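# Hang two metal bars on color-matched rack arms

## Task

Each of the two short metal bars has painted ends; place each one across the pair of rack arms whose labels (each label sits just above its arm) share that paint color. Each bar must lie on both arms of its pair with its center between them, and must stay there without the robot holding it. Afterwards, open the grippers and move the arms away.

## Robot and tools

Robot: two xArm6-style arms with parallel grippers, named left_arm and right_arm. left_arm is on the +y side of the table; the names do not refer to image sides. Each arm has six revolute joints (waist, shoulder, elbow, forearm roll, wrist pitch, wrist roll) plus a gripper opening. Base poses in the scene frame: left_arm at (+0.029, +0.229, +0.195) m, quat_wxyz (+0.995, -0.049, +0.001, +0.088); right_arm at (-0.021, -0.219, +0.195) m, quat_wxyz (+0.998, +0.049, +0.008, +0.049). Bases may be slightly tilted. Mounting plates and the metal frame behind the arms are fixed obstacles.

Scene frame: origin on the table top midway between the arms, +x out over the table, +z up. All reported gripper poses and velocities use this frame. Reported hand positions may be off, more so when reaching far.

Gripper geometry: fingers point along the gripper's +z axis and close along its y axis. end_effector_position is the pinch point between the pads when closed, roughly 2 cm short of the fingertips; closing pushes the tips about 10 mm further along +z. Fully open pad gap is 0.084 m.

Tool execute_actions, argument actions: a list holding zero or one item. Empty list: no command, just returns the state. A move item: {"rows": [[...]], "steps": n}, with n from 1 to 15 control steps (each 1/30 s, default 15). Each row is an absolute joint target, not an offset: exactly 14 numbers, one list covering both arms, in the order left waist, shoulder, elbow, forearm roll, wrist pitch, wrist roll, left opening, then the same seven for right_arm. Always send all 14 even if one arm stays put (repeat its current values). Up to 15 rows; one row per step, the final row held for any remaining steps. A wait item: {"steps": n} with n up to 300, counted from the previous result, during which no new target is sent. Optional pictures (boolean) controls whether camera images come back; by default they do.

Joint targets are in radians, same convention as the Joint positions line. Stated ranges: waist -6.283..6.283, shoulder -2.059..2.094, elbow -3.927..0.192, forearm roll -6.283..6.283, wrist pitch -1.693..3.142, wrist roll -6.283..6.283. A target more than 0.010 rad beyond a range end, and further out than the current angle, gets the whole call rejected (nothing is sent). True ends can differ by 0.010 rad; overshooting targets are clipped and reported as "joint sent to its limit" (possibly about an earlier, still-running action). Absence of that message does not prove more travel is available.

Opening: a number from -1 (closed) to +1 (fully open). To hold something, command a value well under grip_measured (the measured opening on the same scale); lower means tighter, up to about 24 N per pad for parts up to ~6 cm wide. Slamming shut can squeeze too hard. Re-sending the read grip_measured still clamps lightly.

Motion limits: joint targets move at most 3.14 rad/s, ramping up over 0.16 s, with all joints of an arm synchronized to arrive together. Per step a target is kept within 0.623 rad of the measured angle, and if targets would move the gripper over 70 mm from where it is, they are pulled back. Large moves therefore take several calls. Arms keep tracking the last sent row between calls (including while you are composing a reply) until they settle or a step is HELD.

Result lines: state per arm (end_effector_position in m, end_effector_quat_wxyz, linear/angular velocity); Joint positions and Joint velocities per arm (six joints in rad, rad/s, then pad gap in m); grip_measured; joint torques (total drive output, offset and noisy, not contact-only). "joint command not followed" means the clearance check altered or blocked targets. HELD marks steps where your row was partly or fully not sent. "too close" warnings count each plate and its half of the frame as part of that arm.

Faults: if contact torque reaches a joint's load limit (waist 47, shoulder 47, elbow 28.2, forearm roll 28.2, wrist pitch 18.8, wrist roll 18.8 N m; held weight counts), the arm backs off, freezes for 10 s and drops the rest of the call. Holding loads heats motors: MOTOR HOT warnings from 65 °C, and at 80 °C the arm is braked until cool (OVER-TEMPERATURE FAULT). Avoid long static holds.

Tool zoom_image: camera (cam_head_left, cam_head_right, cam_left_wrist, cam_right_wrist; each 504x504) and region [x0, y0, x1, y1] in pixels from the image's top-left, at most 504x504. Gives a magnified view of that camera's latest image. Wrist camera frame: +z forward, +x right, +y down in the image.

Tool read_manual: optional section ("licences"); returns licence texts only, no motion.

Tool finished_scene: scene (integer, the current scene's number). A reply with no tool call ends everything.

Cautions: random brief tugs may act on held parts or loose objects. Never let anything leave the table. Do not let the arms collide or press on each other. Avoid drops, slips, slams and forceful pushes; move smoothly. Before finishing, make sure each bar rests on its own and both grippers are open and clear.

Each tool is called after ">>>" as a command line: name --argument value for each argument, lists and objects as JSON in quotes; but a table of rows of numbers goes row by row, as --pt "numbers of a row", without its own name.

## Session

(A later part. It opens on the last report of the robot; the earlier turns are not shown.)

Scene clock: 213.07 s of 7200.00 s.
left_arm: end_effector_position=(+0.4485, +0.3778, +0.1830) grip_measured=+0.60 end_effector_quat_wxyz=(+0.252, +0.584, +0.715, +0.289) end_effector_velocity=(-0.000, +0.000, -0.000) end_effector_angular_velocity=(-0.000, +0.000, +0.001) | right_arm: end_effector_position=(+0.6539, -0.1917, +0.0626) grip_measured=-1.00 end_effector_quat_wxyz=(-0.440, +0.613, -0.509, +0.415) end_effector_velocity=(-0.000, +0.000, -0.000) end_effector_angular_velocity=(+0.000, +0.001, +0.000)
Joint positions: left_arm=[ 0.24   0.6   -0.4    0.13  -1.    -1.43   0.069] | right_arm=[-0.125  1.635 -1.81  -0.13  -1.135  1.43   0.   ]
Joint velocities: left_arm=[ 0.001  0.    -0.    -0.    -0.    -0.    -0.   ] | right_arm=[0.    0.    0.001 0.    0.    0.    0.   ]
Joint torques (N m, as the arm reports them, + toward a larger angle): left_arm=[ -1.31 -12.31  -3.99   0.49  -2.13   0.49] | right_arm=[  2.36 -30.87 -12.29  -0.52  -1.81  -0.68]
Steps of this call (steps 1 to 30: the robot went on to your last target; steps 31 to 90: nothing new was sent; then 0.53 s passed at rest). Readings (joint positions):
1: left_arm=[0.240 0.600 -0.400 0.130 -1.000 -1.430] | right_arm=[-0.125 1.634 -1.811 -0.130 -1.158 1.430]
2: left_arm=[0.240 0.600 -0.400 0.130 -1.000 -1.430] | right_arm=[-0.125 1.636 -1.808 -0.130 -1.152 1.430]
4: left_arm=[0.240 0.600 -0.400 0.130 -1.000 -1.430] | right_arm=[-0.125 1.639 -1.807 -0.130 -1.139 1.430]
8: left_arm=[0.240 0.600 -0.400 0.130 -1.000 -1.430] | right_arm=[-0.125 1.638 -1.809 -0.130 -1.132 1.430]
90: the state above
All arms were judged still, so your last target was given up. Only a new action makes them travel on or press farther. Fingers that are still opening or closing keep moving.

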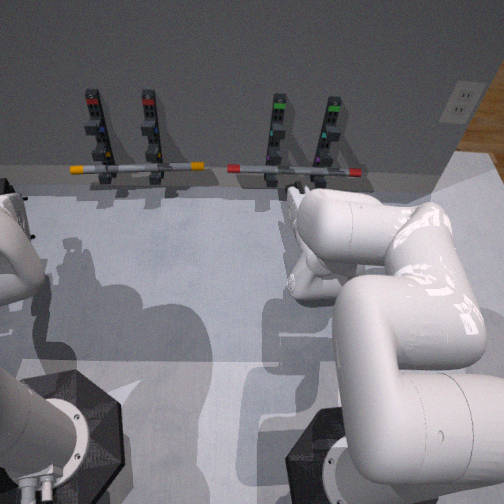

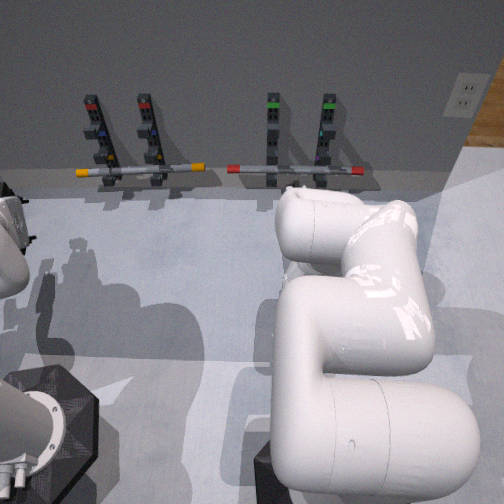

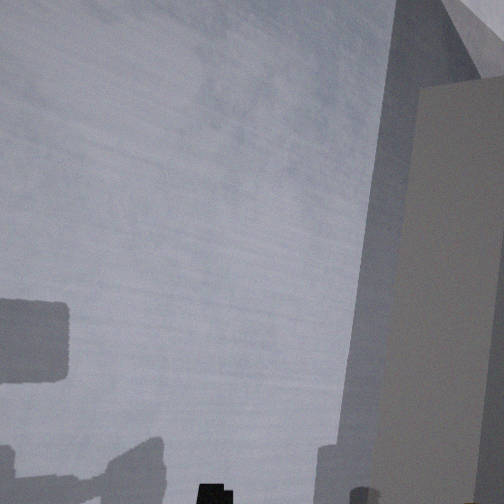

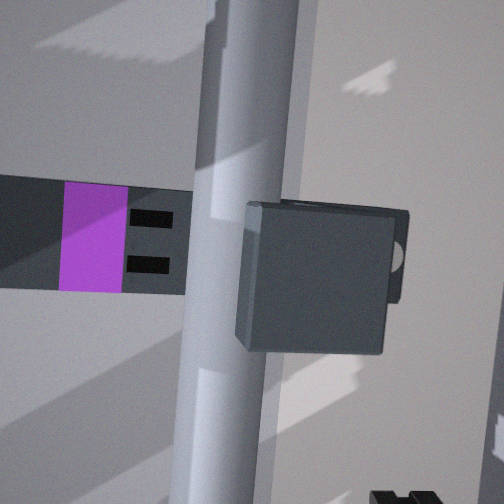

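>>> execute_actions --actions '[{"rows":[[0.24,0.6,-0.4,0.13,-1.0,-1.43,0.6,-0.125,1.59,-1.79,-0.13,-1.11,1.43,0.5]],"steps":15}]'

>>> execute_actions --actions '[{"rows":[[0.24,0.6,-0.4,0.13,-1.0,-1.43,0.6,-0.125,1.63,-1.89,-0.13,-1.05,1.43,0.5]],"steps":15}]'

Scene clock: 222.77 s of 7200.00 s.
left_arm: end_effector_position=(+0.4485, +0.3778, +0.1830) grip_measured=+0.60 end_effector_quat_wxyz=(+0.252, +0.584, +0.715, +0.289) end_effector_velocity=(-0.000, +0.001, +0.000) end_effector_angular_velocity=(+0.000, -0.000, +0.001) | right_arm: end_effector_position=(+0.6630, -0.1931, +0.0752) grip_measured=+0.49 end_effector_quat_wxyz=(-0.437, +0.615, -0.510, +0.413) end_effector_velocity=(-0.047, +0.007, -0.081) end_effector_angular_velocity=(+0.006, +0.166, +0.009)
Joint positions: left_arm=[ 0.24   0.6   -0.4    0.13  -1.    -1.43   0.069] | right_arm=[-0.125  1.593 -1.786 -0.13  -1.11   1.43   0.065]
Joint velocities: left_arm=[ 0.001 -0.    -0.    -0.     0.     0.    -0.   ] | right_arm=[-0.001  0.072  0.06   0.004  0.034  0.005  0.007]
Joint torques (N m, as the arm reports them, + toward a larger angle): left_arm=[ -1.94 -12.3   -4.6    1.    -1.75   0.4 ] | right_arm=[  2.85 -48.53 -32.23   0.12  -3.02  -0.53]
Steps of this call (steps 1 to 90: nothing new was sent; then 6.20 s passed at rest; steps 91 to 105: all 15 steps of this action). Readings (joint positions):
91: left_arm=[0.240 0.600 -0.400 0.130 -1.000 -1.430] | right_arm=[-0.125 1.635 -1.810 -0.130 -1.135 1.430]
92: left_arm=[0.240 0.600 -0.400 0.130 -1.000 -1.430] | right_arm=[-0.125 1.632 -1.808 -0.130 -1.133 1.430]
94: left_arm=[0.240 0.600 -0.400 0.130 -1.000 -1.430] | right_arm=[-0.125 1.617 -1.799 -0.130 -1.123 1.430]
98: left_arm=[0.240 0.600 -0.400 0.130 -1.000 -1.430] | right_arm=[-0.125 1.598 -1.788 -0.130 -1.112 1.430]
105: the state above

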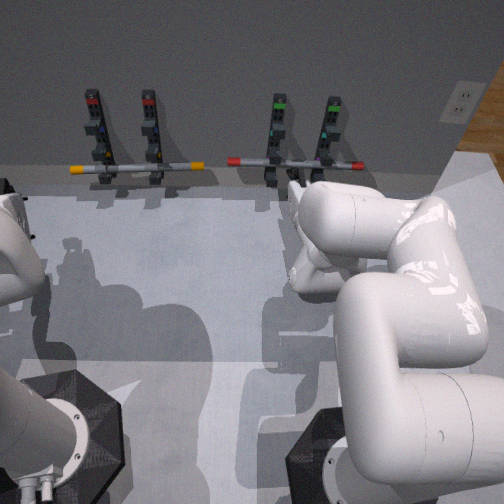

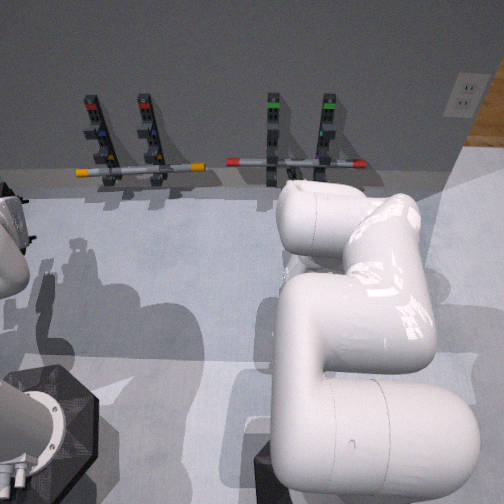

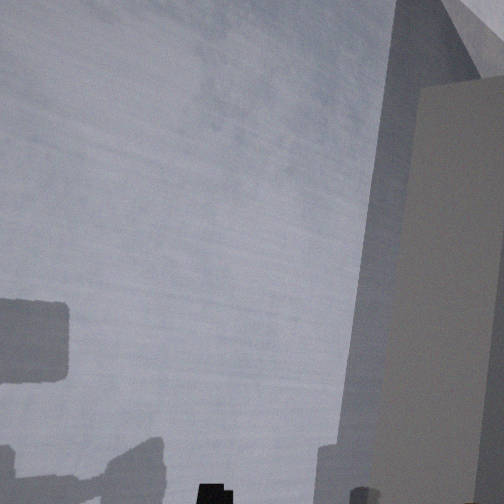

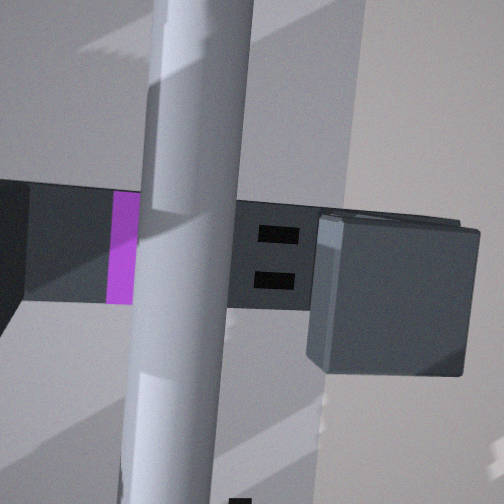

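Scene clock: 223.27 s of 7200.00 s.
left_arm: end_effector_position=(+0.4485, +0.3778, +0.1830) grip_measured=+0.60 end_effector_quat_wxyz=(+0.252, +0.584, +0.715, +0.289) end_effector_velocity=(-0.000, -0.000, -0.000) end_effector_angular_velocity=(-0.000, +0.000, -0.001) | right_arm: end_effector_position=(+0.6817, -0.1943, +0.0762) grip_measured=+0.49 end_effector_quat_wxyz=(-0.436, +0.614, -0.507, +0.418) end_effector_velocity=(-0.000, +0.001, -0.003) end_effector_angular_velocity=(-0.001, +0.005, +0.002)
Joint positions: left_arm=[ 0.24   0.6   -0.4    0.13  -1.    -1.43   0.069] | right_arm=[-0.125  1.629 -1.89  -0.13  -1.051  1.43   0.065]
Joint velocities: left_arm=[ 0.001 -0.     0.     0.002  0.     0.     0.   ] | right_arm=[ 0.     0.005 -0.006 -0.002  0.005 -0.     0.   ]
Joint torques (N m, as the arm reports them, + toward a larger angle): left_arm=[ -0.71 -12.57  -3.96   0.93  -2.04   0.44] | right_arm=[  3.41 -34.96 -16.26  -0.29  -2.13  -0.71]
Steps of this call (steps 1 to 15: all 15 steps of this action). Readings (joint positions):
1: left_arm=[0.240 0.600 -0.400 0.130 -1.000 -1.430] | right_arm=[-0.125 1.593 -1.788 -0.130 -1.110 1.430]
2: left_arm=[0.240 0.600 -0.400 0.130 -1.000 -1.430] | right_arm=[-0.125 1.594 -1.794 -0.130 -1.107 1.430]
4: left_arm=[0.240 0.600 -0.400 0.130 -1.000 -1.430] | right_arm=[-0.125 1.603 -1.832 -0.130 -1.087 1.430]
8: left_arm=[0.240 0.600 -0.400 0.130 -1.000 -1.430] | right_arm=[-0.125 1.622 -1.881 -0.130 -1.058 1.430]
15: the state above

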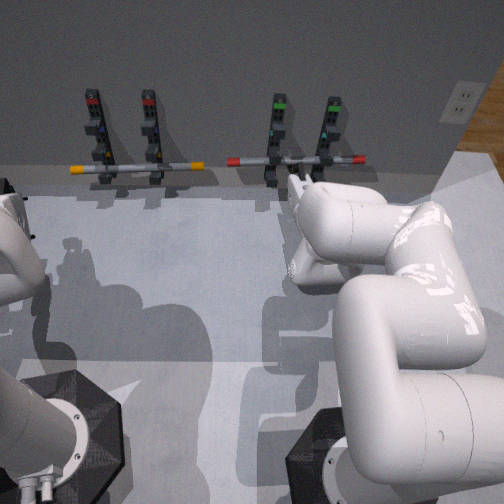

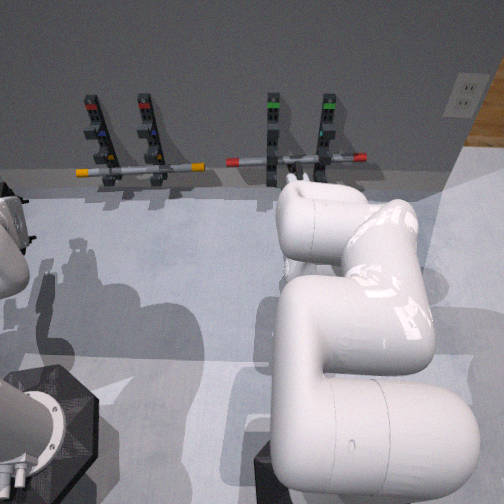

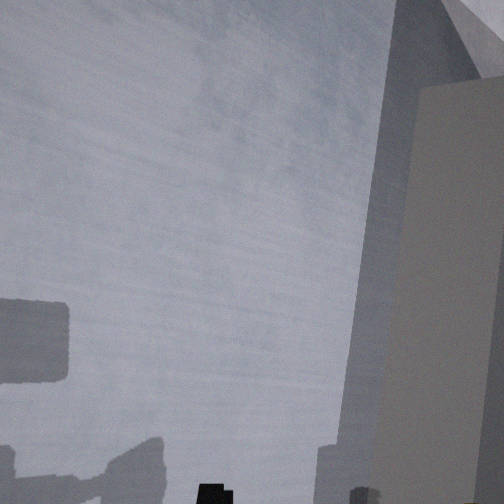

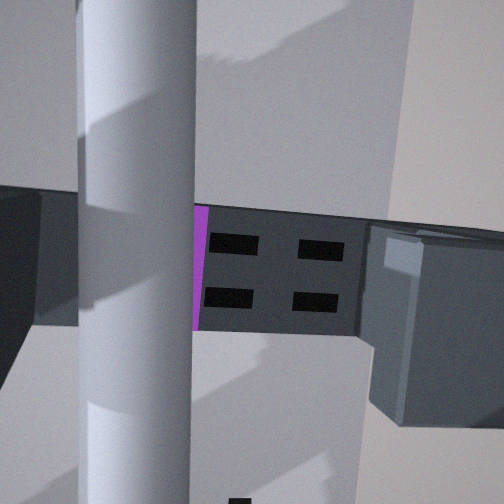

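>>> execute_actions --actions '[{"rows":[[0.24,0.6,-0.4,0.13,-1.0,-1.43,0.6,-0.125,1.5,-1.55,-0.13,-1.25,1.43,0.5]],"steps":15}]'

>>> execute_actions --actions '[{"rows":[[0.24,0.6,-0.4,0.13,-1.0,-1.43,0.6,-0.125,1.51,-1.62,-0.13,-1.2,1.43,0.8]],"steps":15}]'

Scene clock: 229.77 s of 7200.00 s.
left_arm: end_effector_position=(+0.4485, +0.3778, +0.1830) grip_measured=+0.60 end_effector_quat_wxyz=(+0.252, +0.584, +0.715, +0.289) end_effector_velocity=(+0.000, -0.000, +0.000) end_effector_angular_velocity=(+0.000, -0.000, -0.000) | right_arm: end_effector_position=(+0.6212, -0.1926, +0.0855) grip_measured=+0.49 end_effector_quat_wxyz=(-0.443, +0.612, -0.513, +0.408) end_effector_velocity=(-0.008, -0.000, +0.001) end_effector_angular_velocity=(+0.003, +0.002, -0.000)
Joint positions: left_arm=[ 0.24   0.6   -0.4    0.13  -1.    -1.43   0.069] | right_arm=[-0.125  1.501 -1.554 -0.13  -1.248  1.43   0.065]
Joint velocities: left_arm=[-0. -0. -0.  0.  0. -0. -0.] | right_arm=[-0.    -0.014  0.039  0.001 -0.023 -0.     0.   ]
Joint torques (N m, as the arm reports them, + toward a larger angle): left_arm=[ -0.98 -11.74  -4.01   0.9   -2.12   0.28] | right_arm=[  2.93 -29.15  -9.4   -0.29  -1.77  -0.66]
Steps of this call (steps 1 to 15: the robot went on to your last target; steps 16 to 90: nothing new was sent; then 3.00 s passed at rest; steps 91 to 105: all 15 steps of this action). Readings (joint positions):
91: left_arm=[0.240 0.600 -0.400 0.130 -1.000 -1.430] | right_arm=[-0.125 1.630 -1.890 -0.130 -1.050 1.430]
92: left_arm=[0.240 0.600 -0.400 0.130 -1.000 -1.430] | right_arm=[-0.125 1.628 -1.885 -0.130 -1.053 1.430]
94: left_arm=[0.240 0.600 -0.400 0.130 -1.000 -1.430] | right_arm=[-0.125 1.609 -1.837 -0.130 -1.083 1.430]
98: left_arm=[0.240 0.600 -0.400 0.130 -1.000 -1.430] | right_arm=[-0.125 1.531 -1.633 -0.130 -1.202 1.430]
105: the state above

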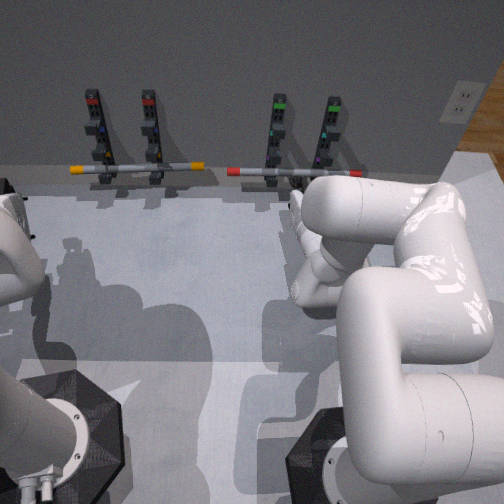

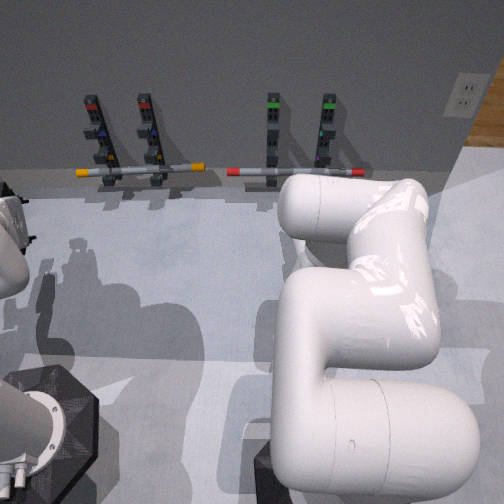

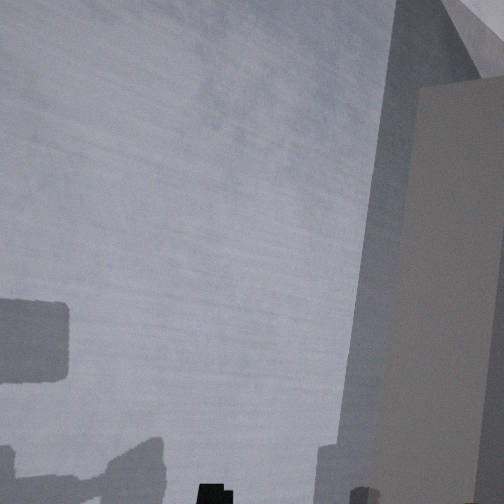

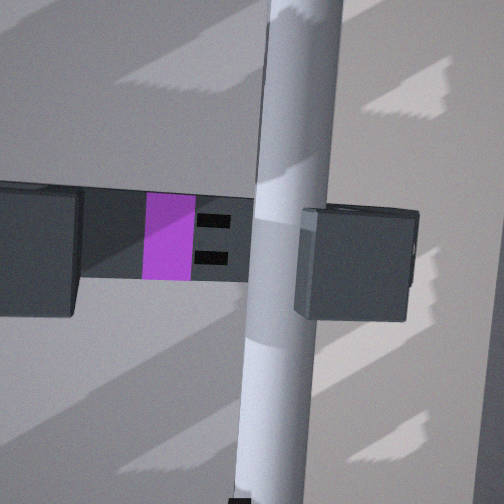

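Scene clock: 230.27 s of 7200.00 s.
left_arm: end_effector_position=(+0.4485, +0.3778, +0.1830) grip_measured=+0.60 end_effector_quat_wxyz=(+0.252, +0.584, +0.715, +0.289) end_effector_velocity=(+0.001, -0.001, +0.000) end_effector_angular_velocity=(-0.000, -0.001, -0.004) | right_arm: end_effector_position=(+0.6395, -0.1937, +0.0901) grip_measured=+0.80 end_effector_quat_wxyz=(-0.443, +0.611, -0.511, +0.412) end_effector_velocity=(+0.002, -0.000, +0.000) end_effector_angular_velocity=(-0.001, -0.001, -0.001)
Joint positions: left_arm=[ 0.24   0.6   -0.4    0.13  -1.    -1.43   0.069] | right_arm=[-0.125  1.51  -1.619 -0.13  -1.2    1.43   0.076]
Joint velocities: left_arm=[-0.002 -0.    -0.     0.001  0.    -0.    -0.   ] | right_arm=[-0.     0.001 -0.006  0.     0.004 -0.     0.   ]
Joint torques (N m, as the arm reports them, + toward a larger angle): left_arm=[ -1.9  -11.63  -4.     0.92  -1.78   0.57] | right_arm=[  2.67 -31.57 -10.66  -0.53  -1.7   -0.79]
Steps of this call (steps 1 to 15: all 15 steps of this action). Readings (joint positions):
1: left_arm=[0.240 0.600 -0.400 0.130 -1.000 -1.430] | right_arm=[-0.125 1.501 -1.553 -0.130 -1.249 1.430]
2: left_arm=[0.240 0.600 -0.400 0.130 -1.000 -1.430] | right_arm=[-0.125 1.501 -1.556 -0.130 -1.246 1.430]
4: left_arm=[0.240 0.600 -0.400 0.130 -1.000 -1.430] | right_arm=[-0.125 1.506 -1.580 -0.130 -1.228 1.430]
8: left_arm=[0.240 0.600 -0.400 0.130 -1.000 -1.430] | right_arm=[-0.125 1.508 -1.613 -0.130 -1.206 1.430]
15: the state above

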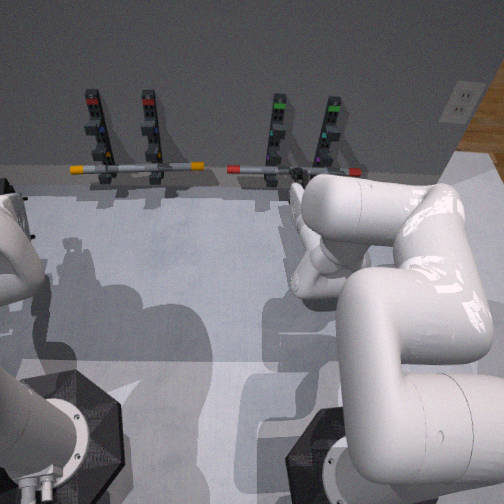

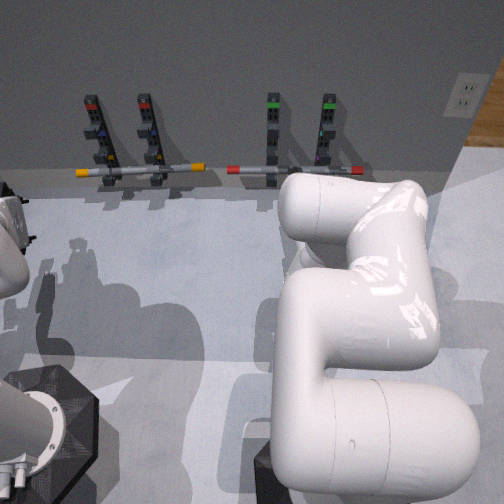

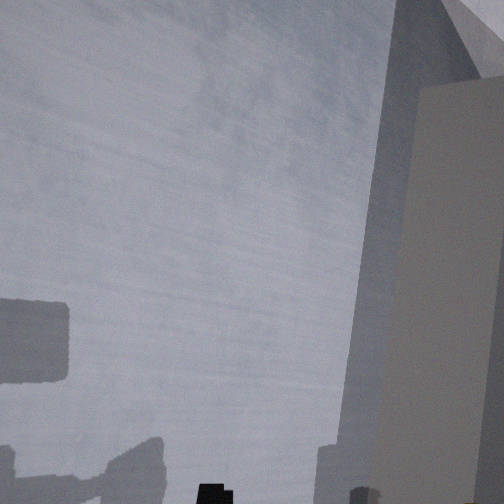

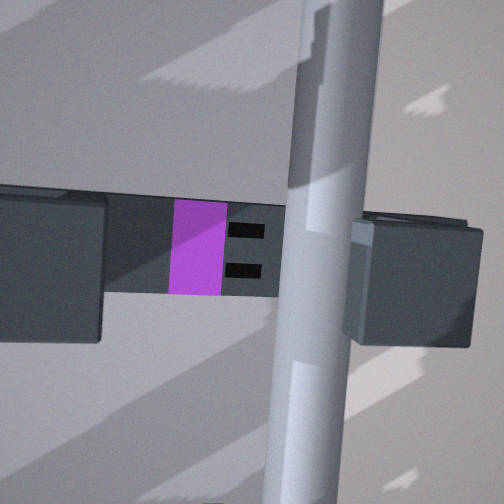

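Extend 2 cm more.

>>> execute_actions --actions '[{"rows":[[0.24,0.6,-0.4,0.13,-1.0,-1.43,0.6,-0.125,1.555,-1.73,-0.13,-1.135,1.43,0.8]],"steps":15}]'

>>> execute_actions --actions '[{"rows":[[0.24,0.6,-0.4,0.13,-1.0,-1.43,0.6,-0.125,1.555,-1.73,-0.13,-1.135,1.43,-1]],"steps":15}]'

>>> execute_actions --actions '[{"steps":30}]'

Scene clock: 237.23 s of 7200.00 s.
left_arm: end_effector_position=(+0.4485, +0.3778, +0.1830) grip_measured=+0.60 end_effector_quat_wxyz=(+0.252, +0.584, +0.715, +0.289) end_effector_velocity=(-0.000, +0.001, -0.000) end_effector_angular_velocity=(+0.000, +0.001, +0.002) | right_arm: end_effector_position=(+0.6590, -0.1940, +0.0850) grip_measured=+0.80 end_effector_quat_wxyz=(-0.440, +0.613, -0.509, +0.414) end_effector_velocity=(+0.002, -0.000, +0.001) end_effector_angular_velocity=(-0.001, -0.002, -0.000)
Joint positions: left_arm=[ 0.24   0.6   -0.4    0.13  -1.    -1.43   0.069] | right_arm=[-0.125  1.555 -1.729 -0.13  -1.136  1.43   0.076]
Joint velocities: left_arm=[ 0.001  0.    -0.    -0.001  0.    -0.    -0.   ] | right_arm=[-0.     0.002 -0.01  -0.     0.006 -0.     0.   ]
Joint torques (N m, as the arm reports them, + toward a larger angle): left_arm=[ -1.51 -11.97  -4.24   0.65  -2.1    0.57] | right_arm=[  2.5  -31.32 -12.45  -0.29  -1.73  -0.81]
Steps of this call (steps 1 to 15: the robot went on to your last target; steps 16 to 90: nothing new was sent; then 3.47 s passed at rest; steps 91 to 105: all 15 steps of this action). Readings (joint positions):
91: left_arm=[0.240 0.600 -0.400 0.130 -1.000 -1.430] | right_arm=[-0.125 1.510 -1.620 -0.130 -1.200 1.430]
92: left_arm=[0.240 0.600 -0.400 0.130 -1.000 -1.430] | right_arm=[-0.125 1.512 -1.624 -0.130 -1.197 1.430]
94: left_arm=[0.240 0.600 -0.400 0.130 -1.000 -1.430] | right_arm=[-0.125 1.527 -1.660 -0.130 -1.176 1.430]
98: left_arm=[0.240 0.600 -0.400 0.130 -1.000 -1.430] | right_arm=[-0.125 1.549 -1.716 -0.130 -1.144 1.430]
105: the state above

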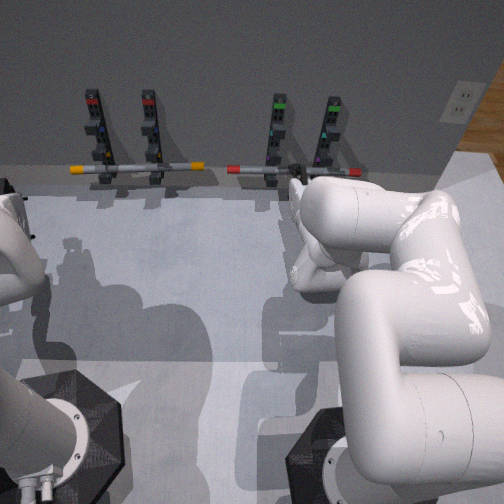

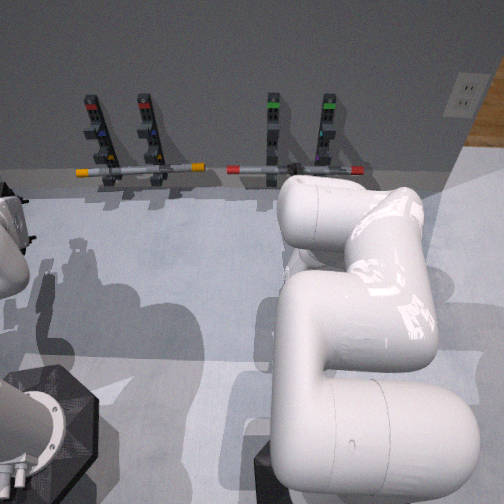

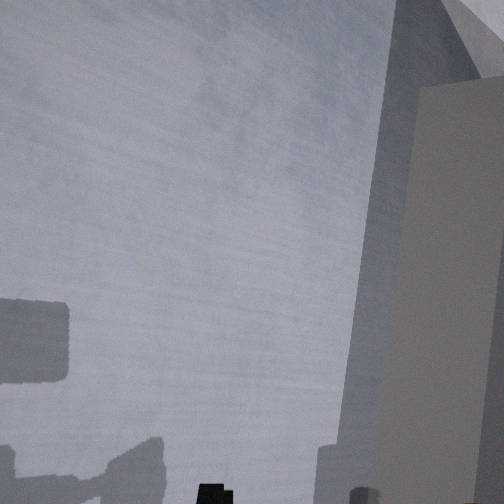

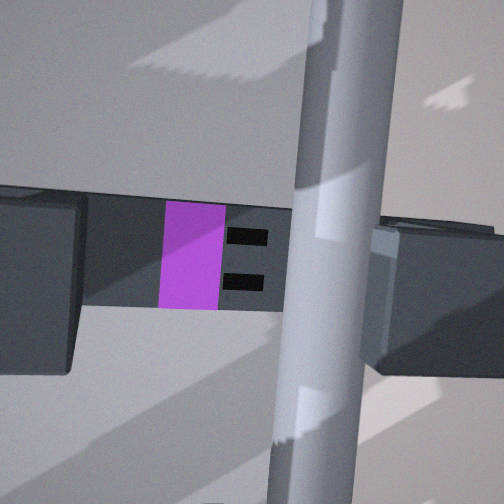

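Scene clock: 237.73 s of 7200.00 s.
left_arm: end_effector_position=(+0.4485, +0.3778, +0.1830) grip_measured=+0.60 end_effector_quat_wxyz=(+0.252, +0.584, +0.715, +0.289) end_effector_velocity=(+0.000, -0.000, +0.000) end_effector_angular_velocity=(+0.000, -0.001, -0.001) | right_arm: end_effector_position=(+0.6607, -0.1935, +0.0927) grip_measured=-0.19 end_effector_quat_wxyz=(-0.446, +0.608, -0.504, +0.421) end_effector_velocity=(+0.000, +0.000, +0.008) end_effector_angular_velocity=(+0.003, -0.032, -0.001)
Joint positions: left_arm=[ 0.24   0.6   -0.4    0.13  -1.    -1.43   0.069] | right_arm=[-0.124  1.552 -1.732 -0.131 -1.154  1.43   0.036]
Joint velocities: left_arm=[-0.001 -0.001  0.     0.001  0.    -0.     0.   ] | right_arm=[ 0.002  0.002 -0.005  0.001 -0.03   0.    -0.022]
Joint torques (N m, as the arm reports them, + toward a larger angle): left_arm=[ -1.56 -12.1   -4.13   0.5   -2.04   0.08] | right_arm=[ -1.73 -18.69  -6.67   1.03   7.95  -0.52]
Steps of this call (steps 1 to 15: all 15 steps of this action). Readings (joint positions):
1: left_arm=[0.240 0.600 -0.400 0.130 -1.000 -1.430] | right_arm=[-0.125 1.555 -1.729 -0.130 -1.135 1.430]
2: left_arm=[0.240 0.600 -0.400 0.130 -1.000 -1.430] | right_arm=[-0.125 1.555 -1.729 -0.130 -1.135 1.430]
4: left_arm=[0.240 0.600 -0.400 0.130 -1.000 -1.430] | right_arm=[-0.125 1.555 -1.730 -0.130 -1.135 1.430]
8: left_arm=[0.240 0.600 -0.400 0.130 -1.000 -1.430] | right_arm=[-0.124 1.552 -1.731 -0.131 -1.144 1.430]
15: the state above

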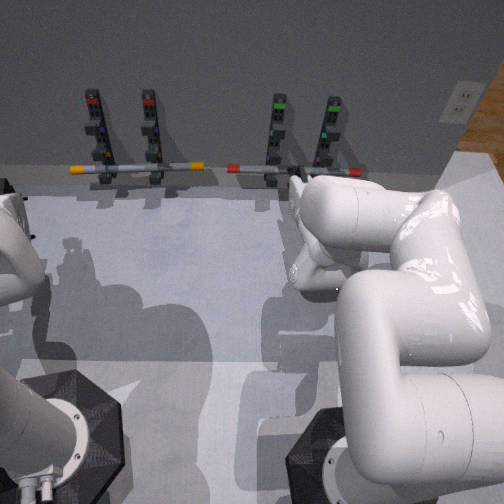

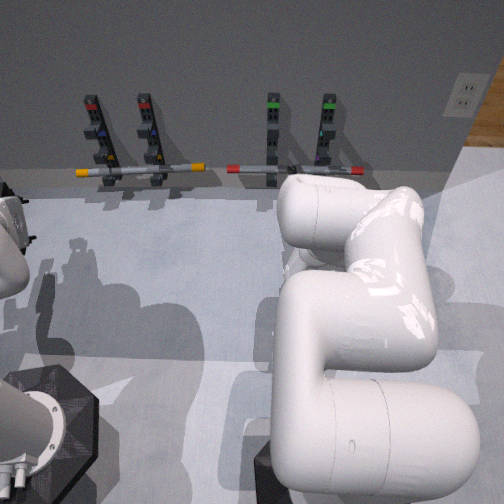

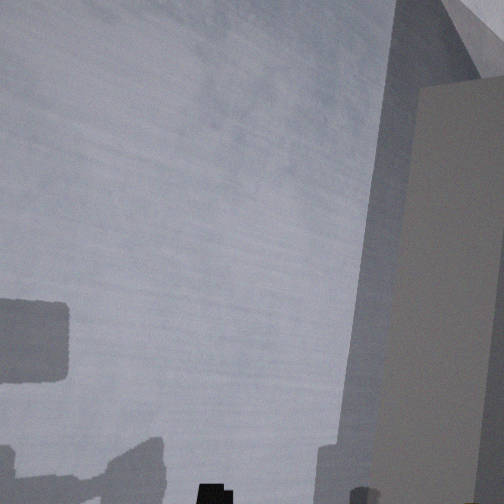

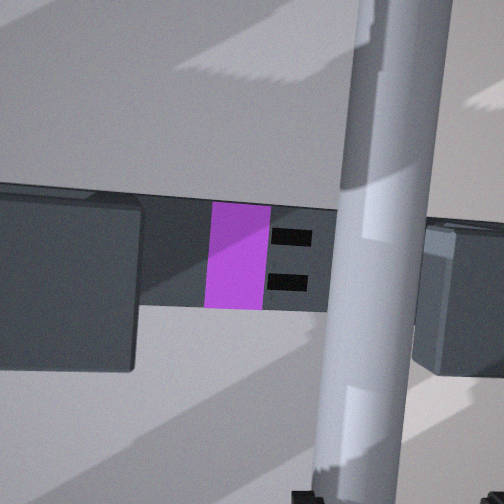

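Scene clock: 238.73 s of 7200.00 s.
left_arm: end_effector_position=(+0.4485, +0.3778, +0.1830) grip_measured=+0.60 end_effector_quat_wxyz=(+0.252, +0.584, +0.715, +0.289) end_effector_velocity=(-0.000, +0.001, +0.000) end_effector_angular_velocity=(+0.000, -0.000, +0.001) | right_arm: end_effector_position=(+0.6602, -0.1940, +0.0932) grip_measured=-0.26 end_effector_quat_wxyz=(-0.447, +0.607, -0.504, +0.422) end_effector_velocity=(-0.000, -0.000, -0.001) end_effector_angular_velocity=(-0.000, +0.003, -0.001)
Joint positions: left_arm=[ 0.24   0.6   -0.4    0.13  -1.    -1.43   0.069] | right_arm=[-0.124  1.552 -1.73  -0.13  -1.158  1.43   0.033]
Joint velocities: left_arm=[ 0.001 -0.    -0.    -0.     0.     0.     0.   ] | right_arm=[-0.001 -0.001  0.002  0.     0.002 -0.     0.002]
Joint torques (N m, as the arm reports them, + toward a larger angle): left_arm=[ -1.99 -12.45  -4.04   0.68  -2.11   0.32] | right_arm=[-9.01 -9.64  2.4   2.82  8.36 -0.33]
Steps of this call (steps 1 to 15: the robot went on to your last target; steps 16 to 30: nothing new was sent). Readings (joint positions):
1: left_arm=[0.240 0.600 -0.400 0.130 -1.000 -1.430] | right_arm=[-0.124 1.552 -1.732 -0.131 -1.155 1.430]
2: left_arm=[0.240 0.600 -0.400 0.130 -1.000 -1.430] | right_arm=[-0.124 1.552 -1.732 -0.131 -1.155 1.430]
4: left_arm=[0.240 0.600 -0.400 0.130 -1.000 -1.430] | right_arm=[-0.123 1.552 -1.732 -0.131 -1.157 1.430]
8: left_arm=[0.240 0.600 -0.400 0.130 -1.000 -1.430] | right_arm=[-0.123 1.553 -1.732 -0.131 -1.159 1.430]
30: the state above
All arms were judged still, so your last target was given up. Only a new action makes them travel on or press farther. Fingers that are still opening or closing keep moving.

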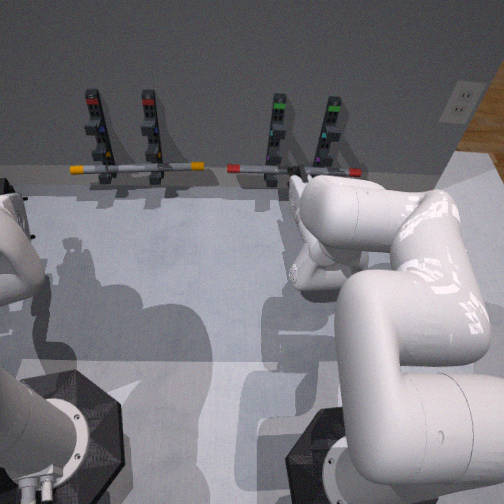

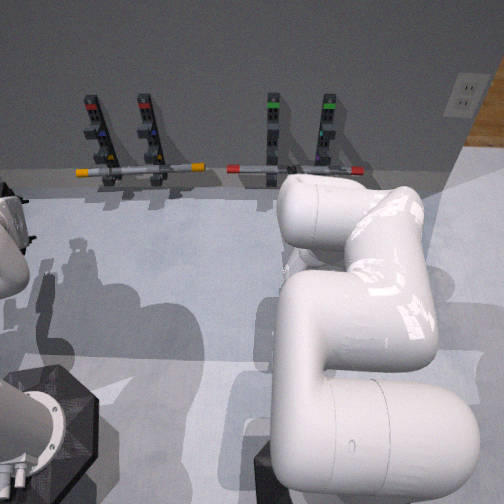

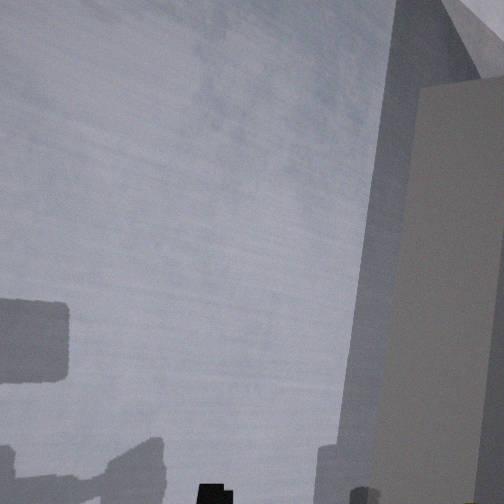

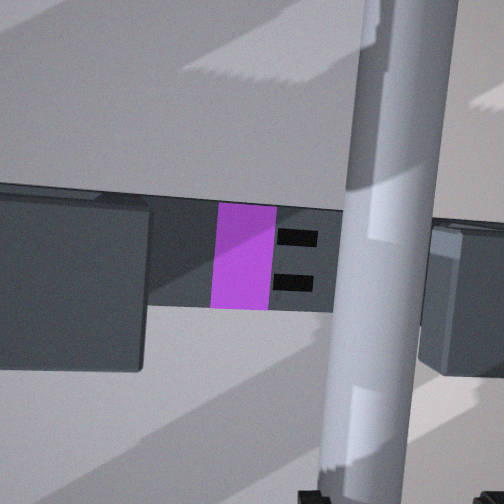

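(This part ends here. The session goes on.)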